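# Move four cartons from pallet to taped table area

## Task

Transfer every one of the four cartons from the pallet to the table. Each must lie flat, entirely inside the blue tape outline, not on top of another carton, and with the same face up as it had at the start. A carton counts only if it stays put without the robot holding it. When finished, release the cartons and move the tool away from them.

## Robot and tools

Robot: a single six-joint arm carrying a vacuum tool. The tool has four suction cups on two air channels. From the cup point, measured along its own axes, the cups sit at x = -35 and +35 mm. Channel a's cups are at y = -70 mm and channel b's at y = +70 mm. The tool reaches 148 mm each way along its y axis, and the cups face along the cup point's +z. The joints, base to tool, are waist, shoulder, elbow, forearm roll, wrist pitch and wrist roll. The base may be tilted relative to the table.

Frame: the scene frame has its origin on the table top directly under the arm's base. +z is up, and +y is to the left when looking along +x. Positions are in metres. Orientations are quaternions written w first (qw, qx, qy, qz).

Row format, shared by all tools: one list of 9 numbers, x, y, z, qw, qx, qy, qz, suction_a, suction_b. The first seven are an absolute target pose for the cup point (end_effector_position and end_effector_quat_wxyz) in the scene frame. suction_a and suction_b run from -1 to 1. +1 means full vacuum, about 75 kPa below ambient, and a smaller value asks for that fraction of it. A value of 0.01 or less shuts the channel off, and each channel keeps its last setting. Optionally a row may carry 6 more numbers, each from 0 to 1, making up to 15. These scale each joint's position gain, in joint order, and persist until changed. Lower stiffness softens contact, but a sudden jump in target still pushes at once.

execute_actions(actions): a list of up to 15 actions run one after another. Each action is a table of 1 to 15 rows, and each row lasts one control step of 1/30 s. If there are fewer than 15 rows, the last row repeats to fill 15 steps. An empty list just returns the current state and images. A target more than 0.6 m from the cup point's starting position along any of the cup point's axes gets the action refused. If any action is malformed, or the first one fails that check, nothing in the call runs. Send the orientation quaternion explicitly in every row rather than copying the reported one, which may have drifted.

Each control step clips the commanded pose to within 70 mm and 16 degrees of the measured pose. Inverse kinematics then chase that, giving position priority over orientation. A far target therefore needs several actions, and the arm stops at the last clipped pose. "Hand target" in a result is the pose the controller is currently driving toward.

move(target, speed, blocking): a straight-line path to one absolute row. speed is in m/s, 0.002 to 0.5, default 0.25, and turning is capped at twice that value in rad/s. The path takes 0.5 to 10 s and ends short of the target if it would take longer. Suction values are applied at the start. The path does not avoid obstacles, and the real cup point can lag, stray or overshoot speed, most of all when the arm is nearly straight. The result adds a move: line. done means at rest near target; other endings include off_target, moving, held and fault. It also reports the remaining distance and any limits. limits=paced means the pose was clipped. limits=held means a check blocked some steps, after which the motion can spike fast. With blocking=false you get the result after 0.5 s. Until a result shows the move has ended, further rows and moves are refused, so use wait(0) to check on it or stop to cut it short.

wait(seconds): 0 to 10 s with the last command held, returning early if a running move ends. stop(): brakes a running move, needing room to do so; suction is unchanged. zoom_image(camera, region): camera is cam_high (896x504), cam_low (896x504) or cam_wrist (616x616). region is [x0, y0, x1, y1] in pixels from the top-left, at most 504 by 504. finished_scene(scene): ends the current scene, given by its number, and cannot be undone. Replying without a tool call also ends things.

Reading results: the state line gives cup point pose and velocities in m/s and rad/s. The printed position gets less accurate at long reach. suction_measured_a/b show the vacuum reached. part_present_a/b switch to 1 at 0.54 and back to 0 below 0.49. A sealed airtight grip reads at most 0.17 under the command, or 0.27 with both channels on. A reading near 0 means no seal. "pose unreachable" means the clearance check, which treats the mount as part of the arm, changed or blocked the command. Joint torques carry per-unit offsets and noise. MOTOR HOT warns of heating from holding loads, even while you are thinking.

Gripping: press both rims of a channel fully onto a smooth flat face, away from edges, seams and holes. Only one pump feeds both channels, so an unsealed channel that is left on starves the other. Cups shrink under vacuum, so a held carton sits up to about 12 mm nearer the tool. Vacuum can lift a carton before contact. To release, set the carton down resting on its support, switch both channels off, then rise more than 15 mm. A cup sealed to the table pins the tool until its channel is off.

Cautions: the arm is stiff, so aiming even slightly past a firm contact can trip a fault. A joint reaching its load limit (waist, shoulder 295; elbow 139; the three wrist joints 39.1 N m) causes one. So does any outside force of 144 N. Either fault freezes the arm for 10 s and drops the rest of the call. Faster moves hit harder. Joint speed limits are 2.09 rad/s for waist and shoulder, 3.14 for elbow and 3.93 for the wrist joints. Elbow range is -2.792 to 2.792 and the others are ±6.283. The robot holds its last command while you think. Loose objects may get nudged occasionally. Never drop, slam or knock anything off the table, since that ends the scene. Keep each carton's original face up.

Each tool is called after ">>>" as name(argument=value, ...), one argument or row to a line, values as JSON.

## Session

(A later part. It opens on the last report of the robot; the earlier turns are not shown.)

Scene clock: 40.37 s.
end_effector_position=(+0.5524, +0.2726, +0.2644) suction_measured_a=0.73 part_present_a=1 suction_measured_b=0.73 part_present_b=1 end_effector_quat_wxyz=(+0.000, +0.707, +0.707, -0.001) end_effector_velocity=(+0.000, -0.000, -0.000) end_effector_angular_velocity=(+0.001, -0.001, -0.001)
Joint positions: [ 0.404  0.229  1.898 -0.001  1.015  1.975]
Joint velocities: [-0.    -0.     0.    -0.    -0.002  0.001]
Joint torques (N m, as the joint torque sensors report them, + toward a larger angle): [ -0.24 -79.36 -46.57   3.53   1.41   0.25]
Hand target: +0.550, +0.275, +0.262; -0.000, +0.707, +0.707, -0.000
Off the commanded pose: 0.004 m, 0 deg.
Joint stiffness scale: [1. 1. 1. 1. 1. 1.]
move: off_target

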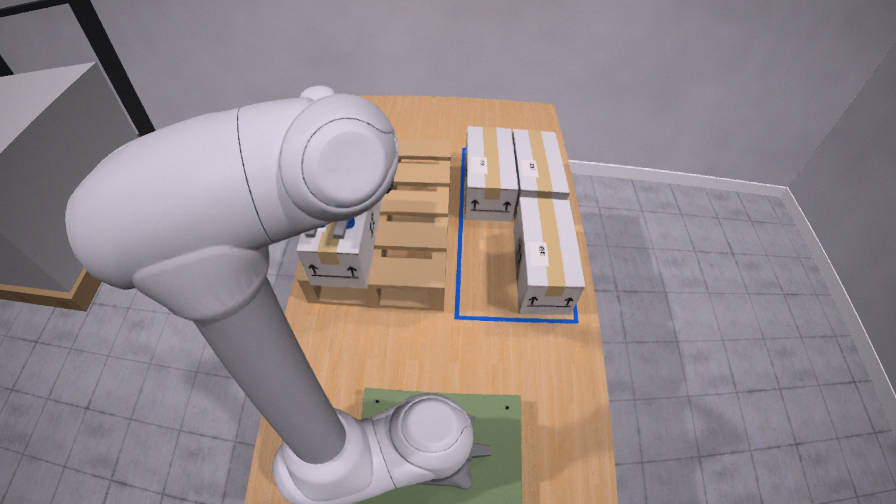

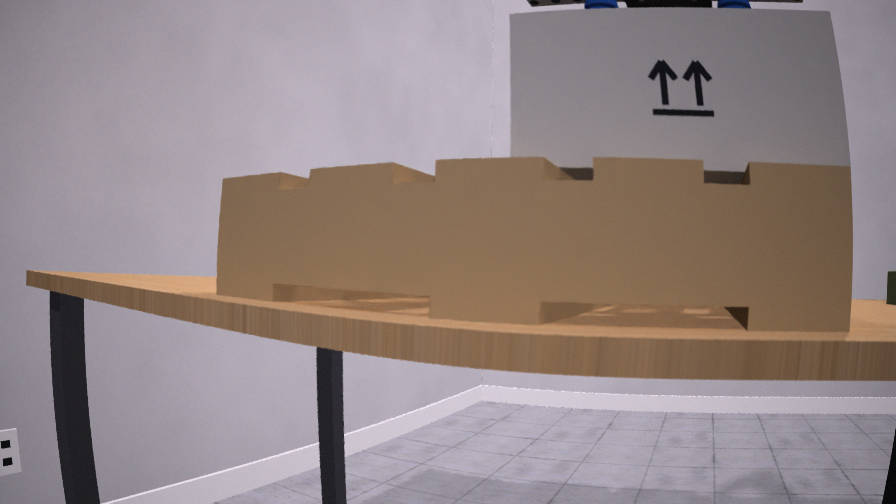

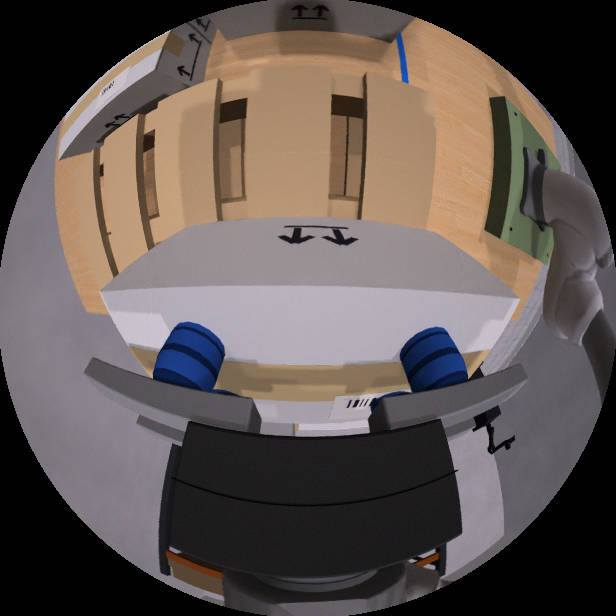

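>>> move(
  target=[0.55,0.27,0.30,0,0.7071,0.7071,0,1,1],
  speed=0.1,
)

>>> move(
  target=[0.575,-0.125,0.30,0,0.7071,0.7071,0,1,1],
  speed=0.3,
)

>>> move(
  target=[0.575,-0.133,0.16,0,0.7071,0.7071,0,1,1],
  speed=0.15,
)

>>> move(
  target=[0.575,-0.136,0.136,0,0.7071,0.7071,0,1,1],
  speed=0.03,
)

>>> execute_actions(
  actions=[
    [[0.575,-0.134,0.143,0,0.7071,0.7071,0,0,0]],
  ],
)

>>> move(
  target=[0.6,-0.05,0.4,0,0.7071,0.7071,0,0,0],
)

Scene clock: 41.43 s.
end_effector_position=(+0.5480, +0.2707, +0.2956) suction_measured_a=0.96 part_present_a=1 suction_measured_b=0.96 part_present_b=1 end_effector_quat_wxyz=(+0.001, +0.707, +0.707, -0.000) end_effector_velocity=(-0.001, -0.000, -0.000) end_effector_angular_velocity=(-0.001, +0.003, -0.000)
Joint positions: [ 0.404  0.195  1.878 -0.001  1.069  1.974]
Joint velocities: [-0.     0.    -0.     0.     0.003 -0.   ]
Joint torques (N m, as the joint torque sensors report them, + toward a larger angle): [  2.4  -80.42 -51.57   3.61  -0.05   0.6 ]
Hand target: +0.550, +0.270, +0.300; +0.000, +0.707, +0.707, +0.000
Off the commanded pose: 0.005 m, 0 deg.
Joint stiffness scale: [1. 1. 1. 1. 1. 1.]
move: off_target

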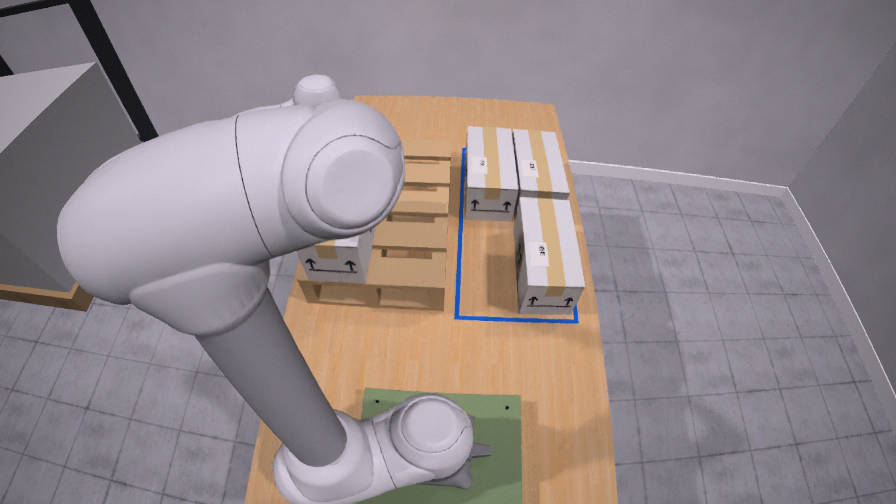

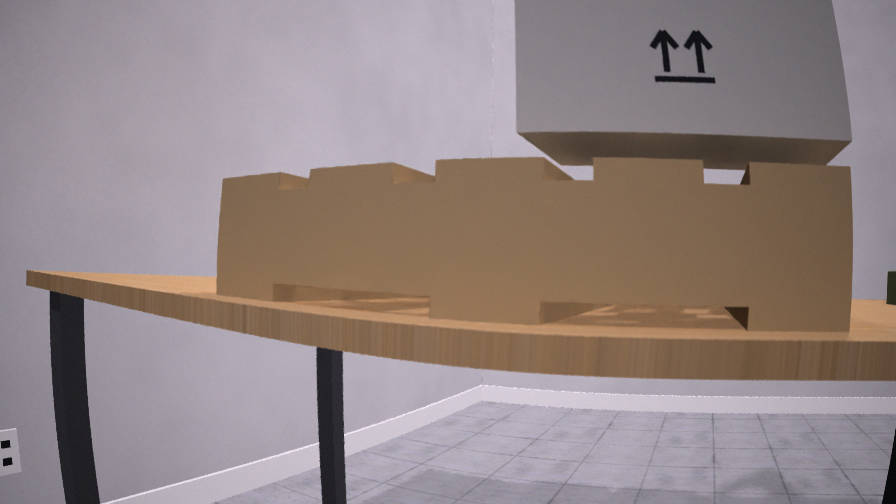

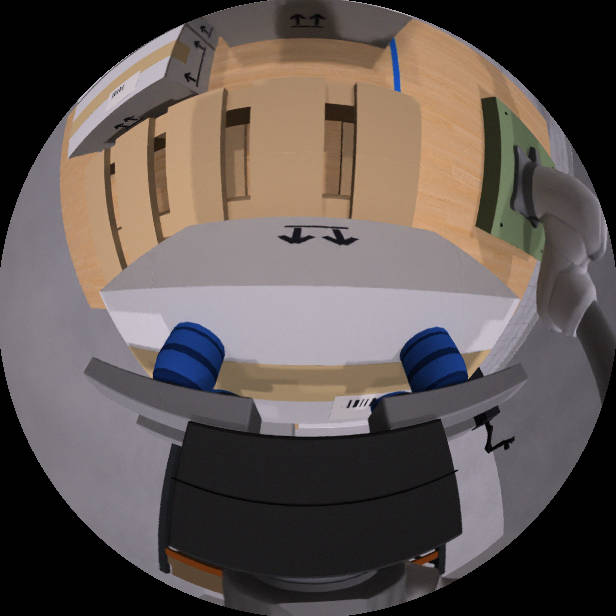

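Scene clock: 43.27 s.
end_effector_position=(+0.5727, -0.1213, +0.2972) suction_measured_a=0.96 part_present_a=1 suction_measured_b=0.96 part_present_b=1 end_effector_quat_wxyz=(-0.001, +0.707, +0.708, -0.001) end_effector_velocity=(+0.000, +0.001, +0.000) end_effector_angular_velocity=(-0.000, -0.000, +0.005)
Joint positions: [-0.266  0.157  1.921 -0.001  1.067  1.303]
Joint velocities: [ 0.002 -0.     0.    -0.    -0.    -0.003]
Joint torques (N m, as the joint torque sensors report them, + toward a larger angle): [ -0.19 -72.83 -51.08   3.86  -0.21   0.41]
Hand target: +0.575, -0.125, +0.300; -0.000, +0.707, +0.707, -0.000
Off the commanded pose: 0.005 m, 0 deg.
Joint stiffness scale: [1. 1. 1. 1. 1. 1.]
move: off_target

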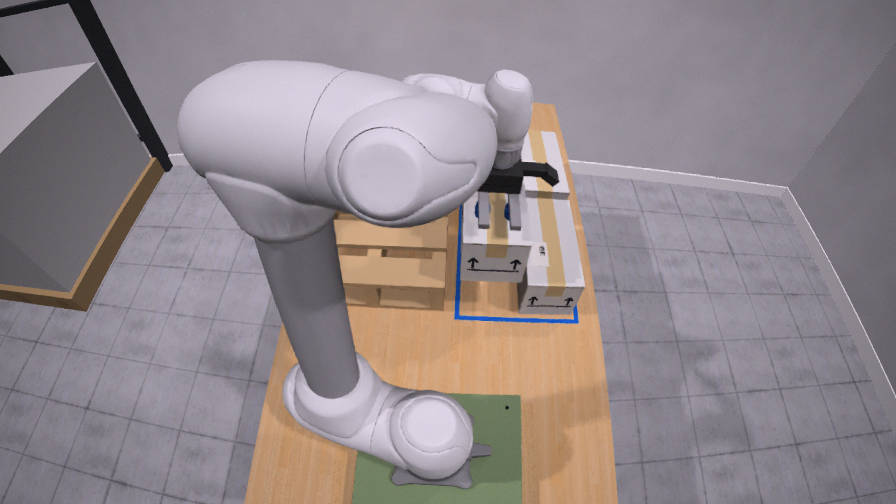

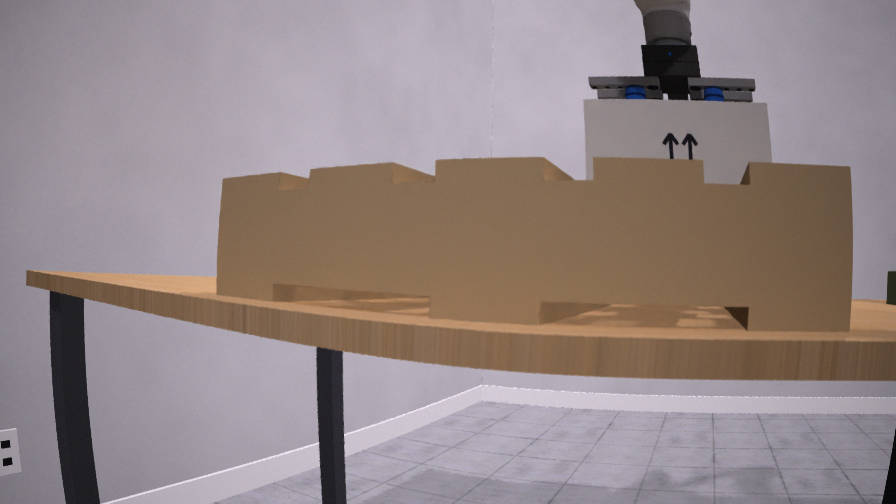

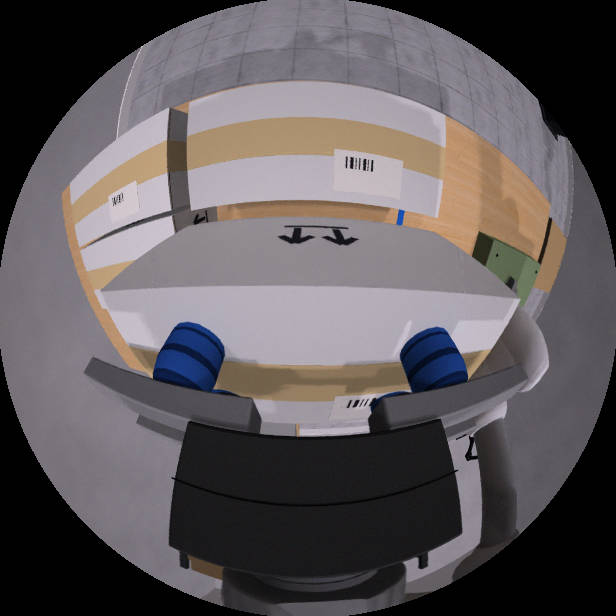

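Scene clock: 44.60 s.
end_effector_position=(+0.5777, -0.1311, +0.1637) suction_measured_a=0.96 part_present_a=1 suction_measured_b=0.96 part_present_b=1 end_effector_quat_wxyz=(-0.000, +0.706, +0.708, -0.001) end_effector_velocity=(+0.001, -0.000, +0.000) end_effector_angular_velocity=(-0.001, -0.003, -0.000)
Joint positions: [-0.28   0.304  2.025 -0.001  0.814  1.288]
Joint velocities: [-0.    -0.001 -0.     0.    -0.002  0.   ]
Joint torques (N m, as the joint torque sensors report them, + toward a larger angle): [  3.1  -83.44 -44.07   3.53  -0.21   0.44]
Hand target: +0.575, -0.133, +0.160; -0.000, +0.707, +0.707, +0.000
Off the commanded pose: 0.005 m, 0 deg.
Joint stiffness scale: [1. 1. 1. 1. 1. 1.]
move: off_target

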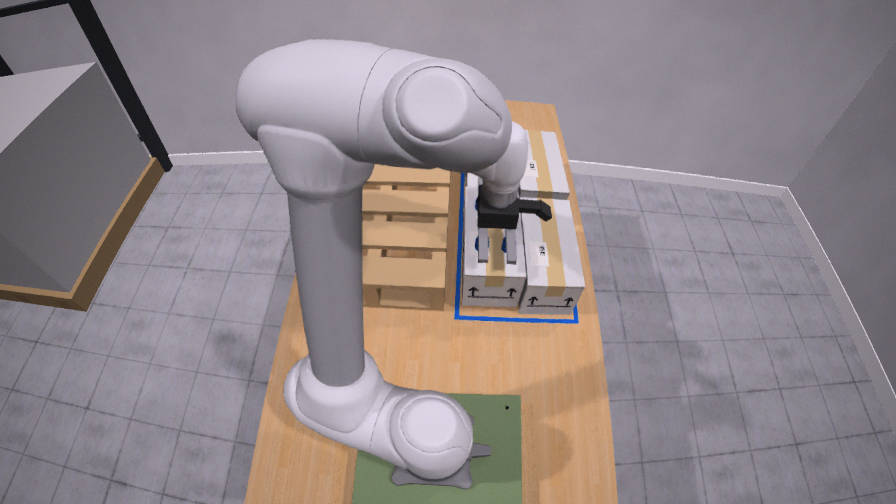

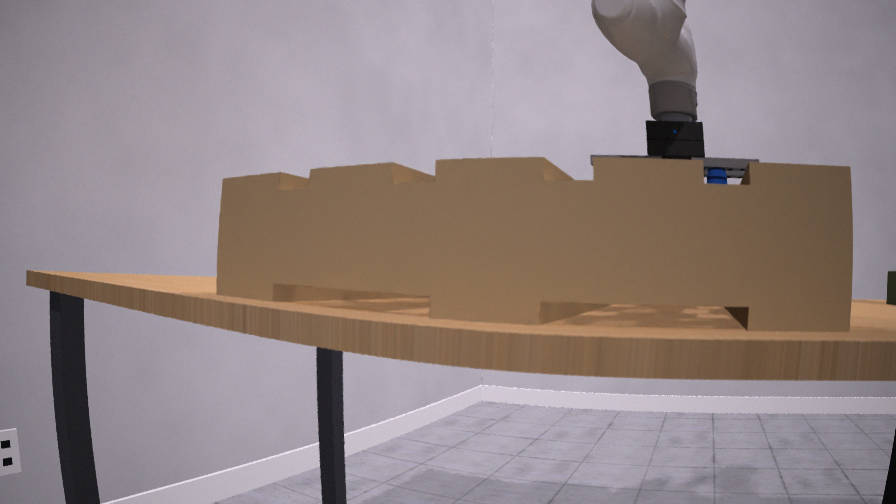

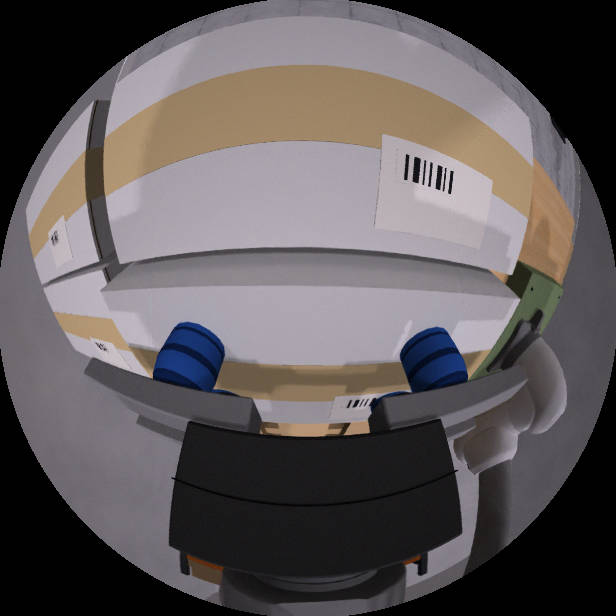

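Scene clock: 45.80 s.
end_effector_position=(+0.5784, -0.1343, +0.1401) suction_measured_a=0.96 part_present_a=1 suction_measured_b=0.96 part_present_b=1 end_effector_quat_wxyz=(+0.001, +0.706, +0.708, -0.000) end_effector_velocity=(+0.001, -0.001, -0.000) end_effector_angular_velocity=(-0.001, -0.002, +0.000)
Joint positions: [-0.285  0.335  2.038 -0.001  0.768  1.284]
Joint velocities: [-0.001  0.001 -0.     0.    -0.002 -0.001]
Joint torques (N m, as the joint torque sensors report them, + toward a larger angle): [  1.7  -83.88 -40.67   3.05  -0.16   0.44]
Hand target: +0.575, -0.136, +0.136; -0.000, +0.707, +0.707, -0.000
Off the commanded pose: 0.006 m, 0 deg.
Joint stiffness scale: [1. 1. 1. 1. 1. 1.]
move: off_target

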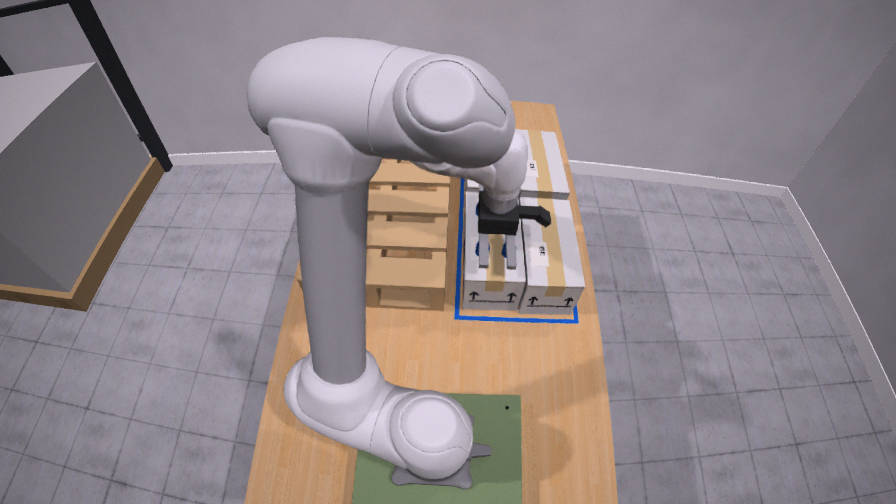

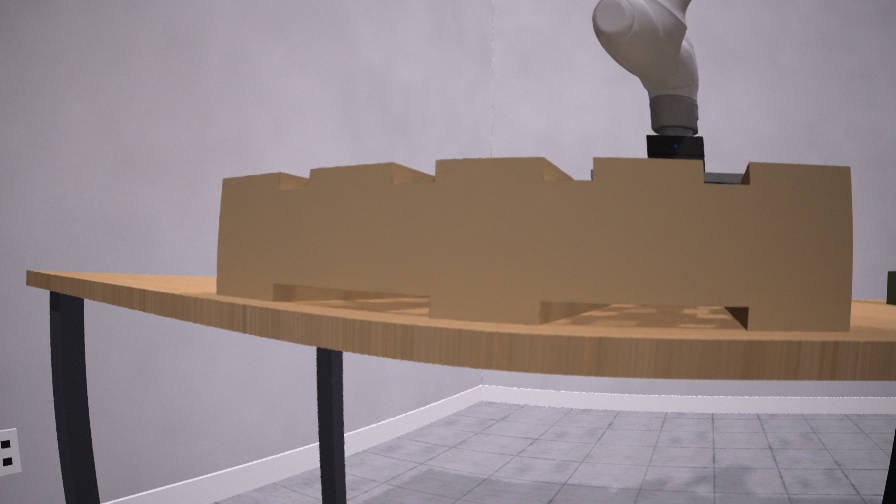

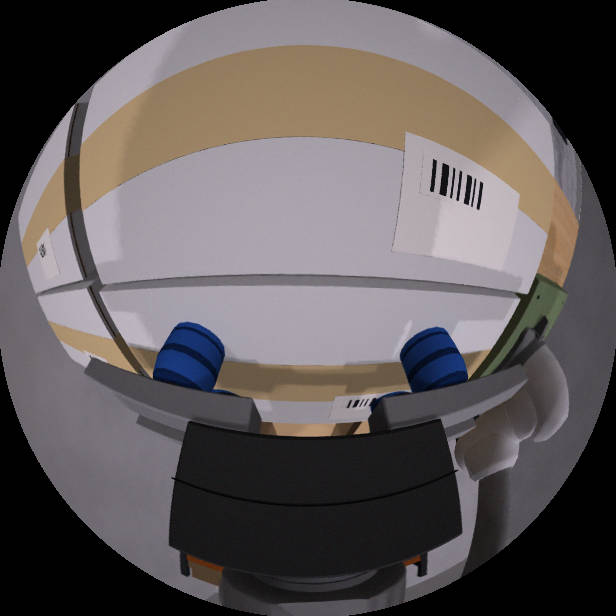

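Scene clock: 46.30 s.
end_effector_position=(+0.5791, -0.1345, +0.1463) suction_measured_a=0.00 part_present_a=0 suction_measured_b=0.00 part_present_b=0 end_effector_quat_wxyz=(+0.005, +0.706, +0.708, +0.002) end_effector_velocity=(-0.001, -0.000, +0.000) end_effector_angular_velocity=(+0.000, +0.001, -0.001)
Joint positions: [-0.285  0.325  2.038 -0.001  0.768  1.284]
Joint velocities: [-0.001 -0.     0.     0.     0.001  0.   ]
Joint torques (N m, as the joint torque sensors report them, + toward a larger angle): [  2.94 -50.77 -27.06   3.38  -2.95   0.32]
Hand target: +0.575, -0.134, +0.143; +0.000, +0.707, +0.707, +0.000
Off the commanded pose: 0.005 m, 1 deg.
Joint stiffness scale: [1. 1. 1. 1. 1. 1.]

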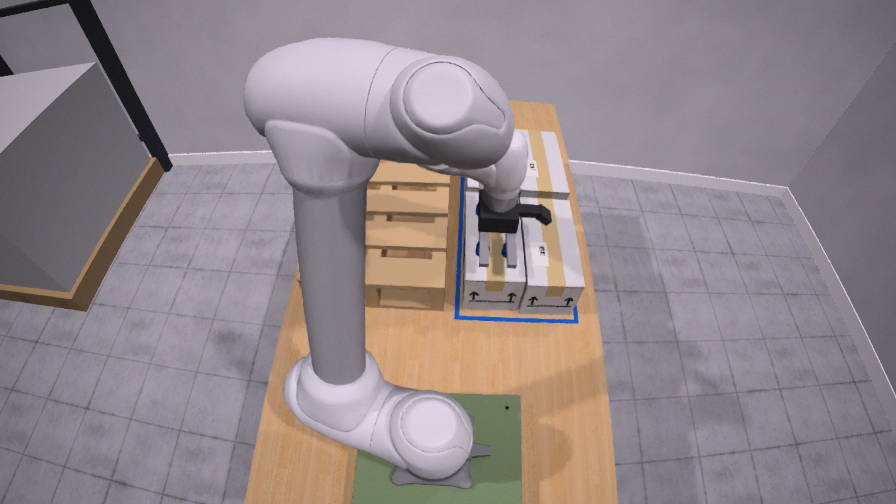

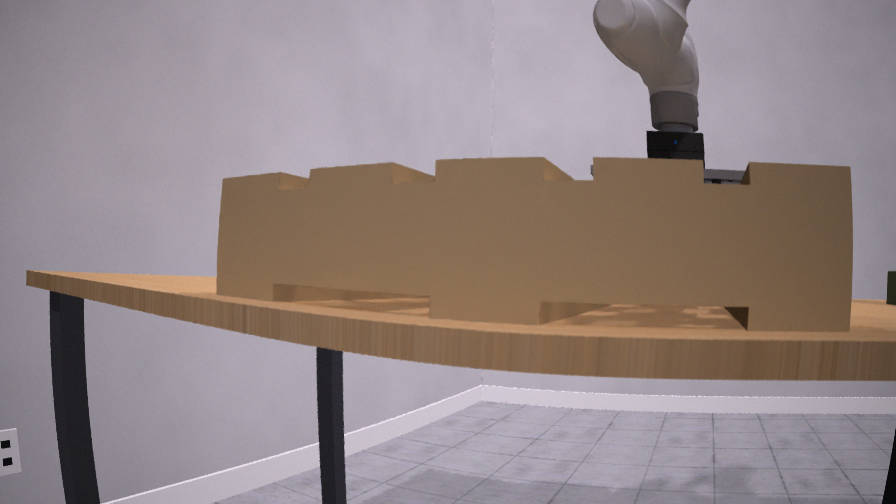

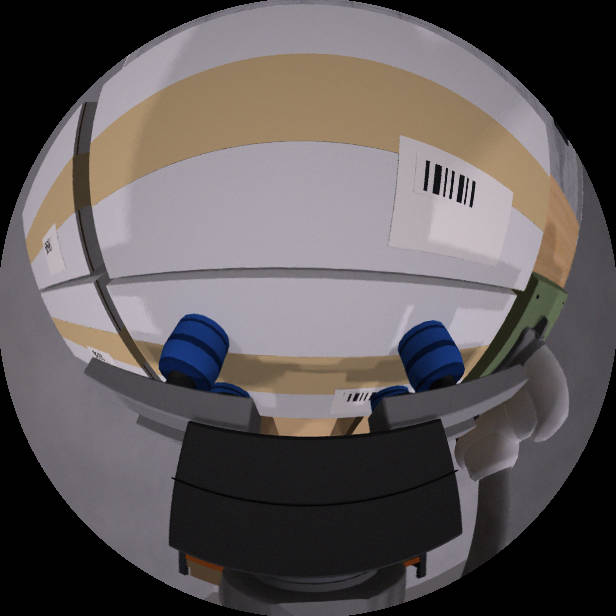

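Scene clock: 47.83 s.
end_effector_position=(+0.5991, -0.0531, +0.3956) suction_measured_a=0.00 part_present_a=0 suction_measured_b=0.00 part_present_b=0 end_effector_quat_wxyz=(+0.001, +0.708, +0.707, -0.000) end_effector_velocity=(-0.001, +0.000, -0.000) end_effector_angular_velocity=(+0.001, +0.004, -0.002)
Joint positions: [-0.144  0.113  1.78  -0.001  1.248  1.427]
Joint velocities: [-0.     0.     0.     0.     0.004  0.001]
Joint torques (N m, as the joint torque sensors report them, + toward a larger angle): [  1.22 -59.23 -43.49   4.03   0.6    0.55]
Hand target: +0.600, -0.050, +0.400; +0.000, +0.707, +0.707, -0.000
Off the commanded pose: 0.006 m, 0 deg.
Joint stiffness scale: [1. 1. 1. 1. 1. 1.]
move: off_target

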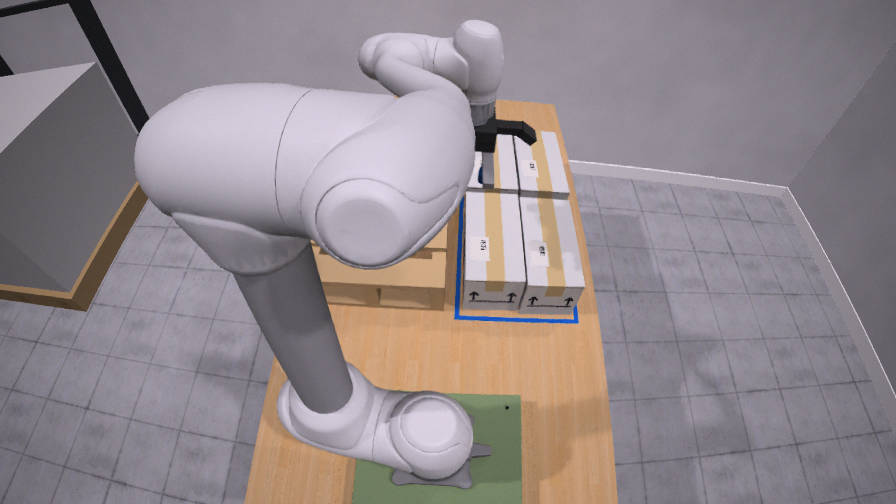

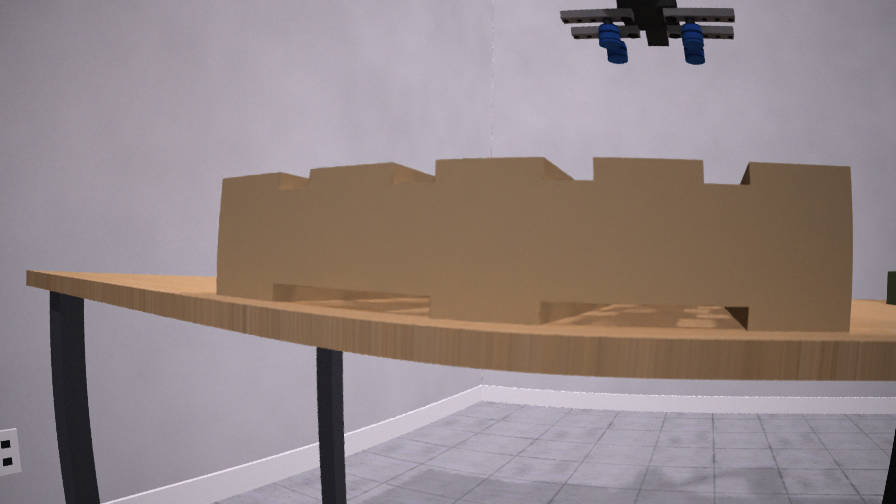

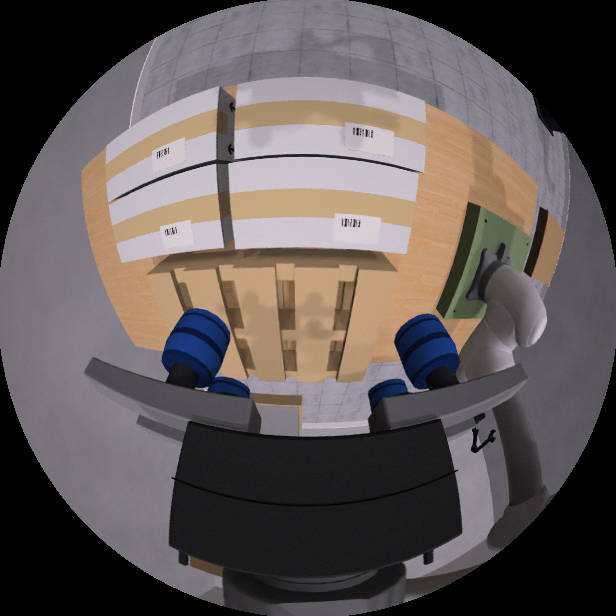

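>>> finished_scene(
  scene=1,
)

The scene is finished: the task was done.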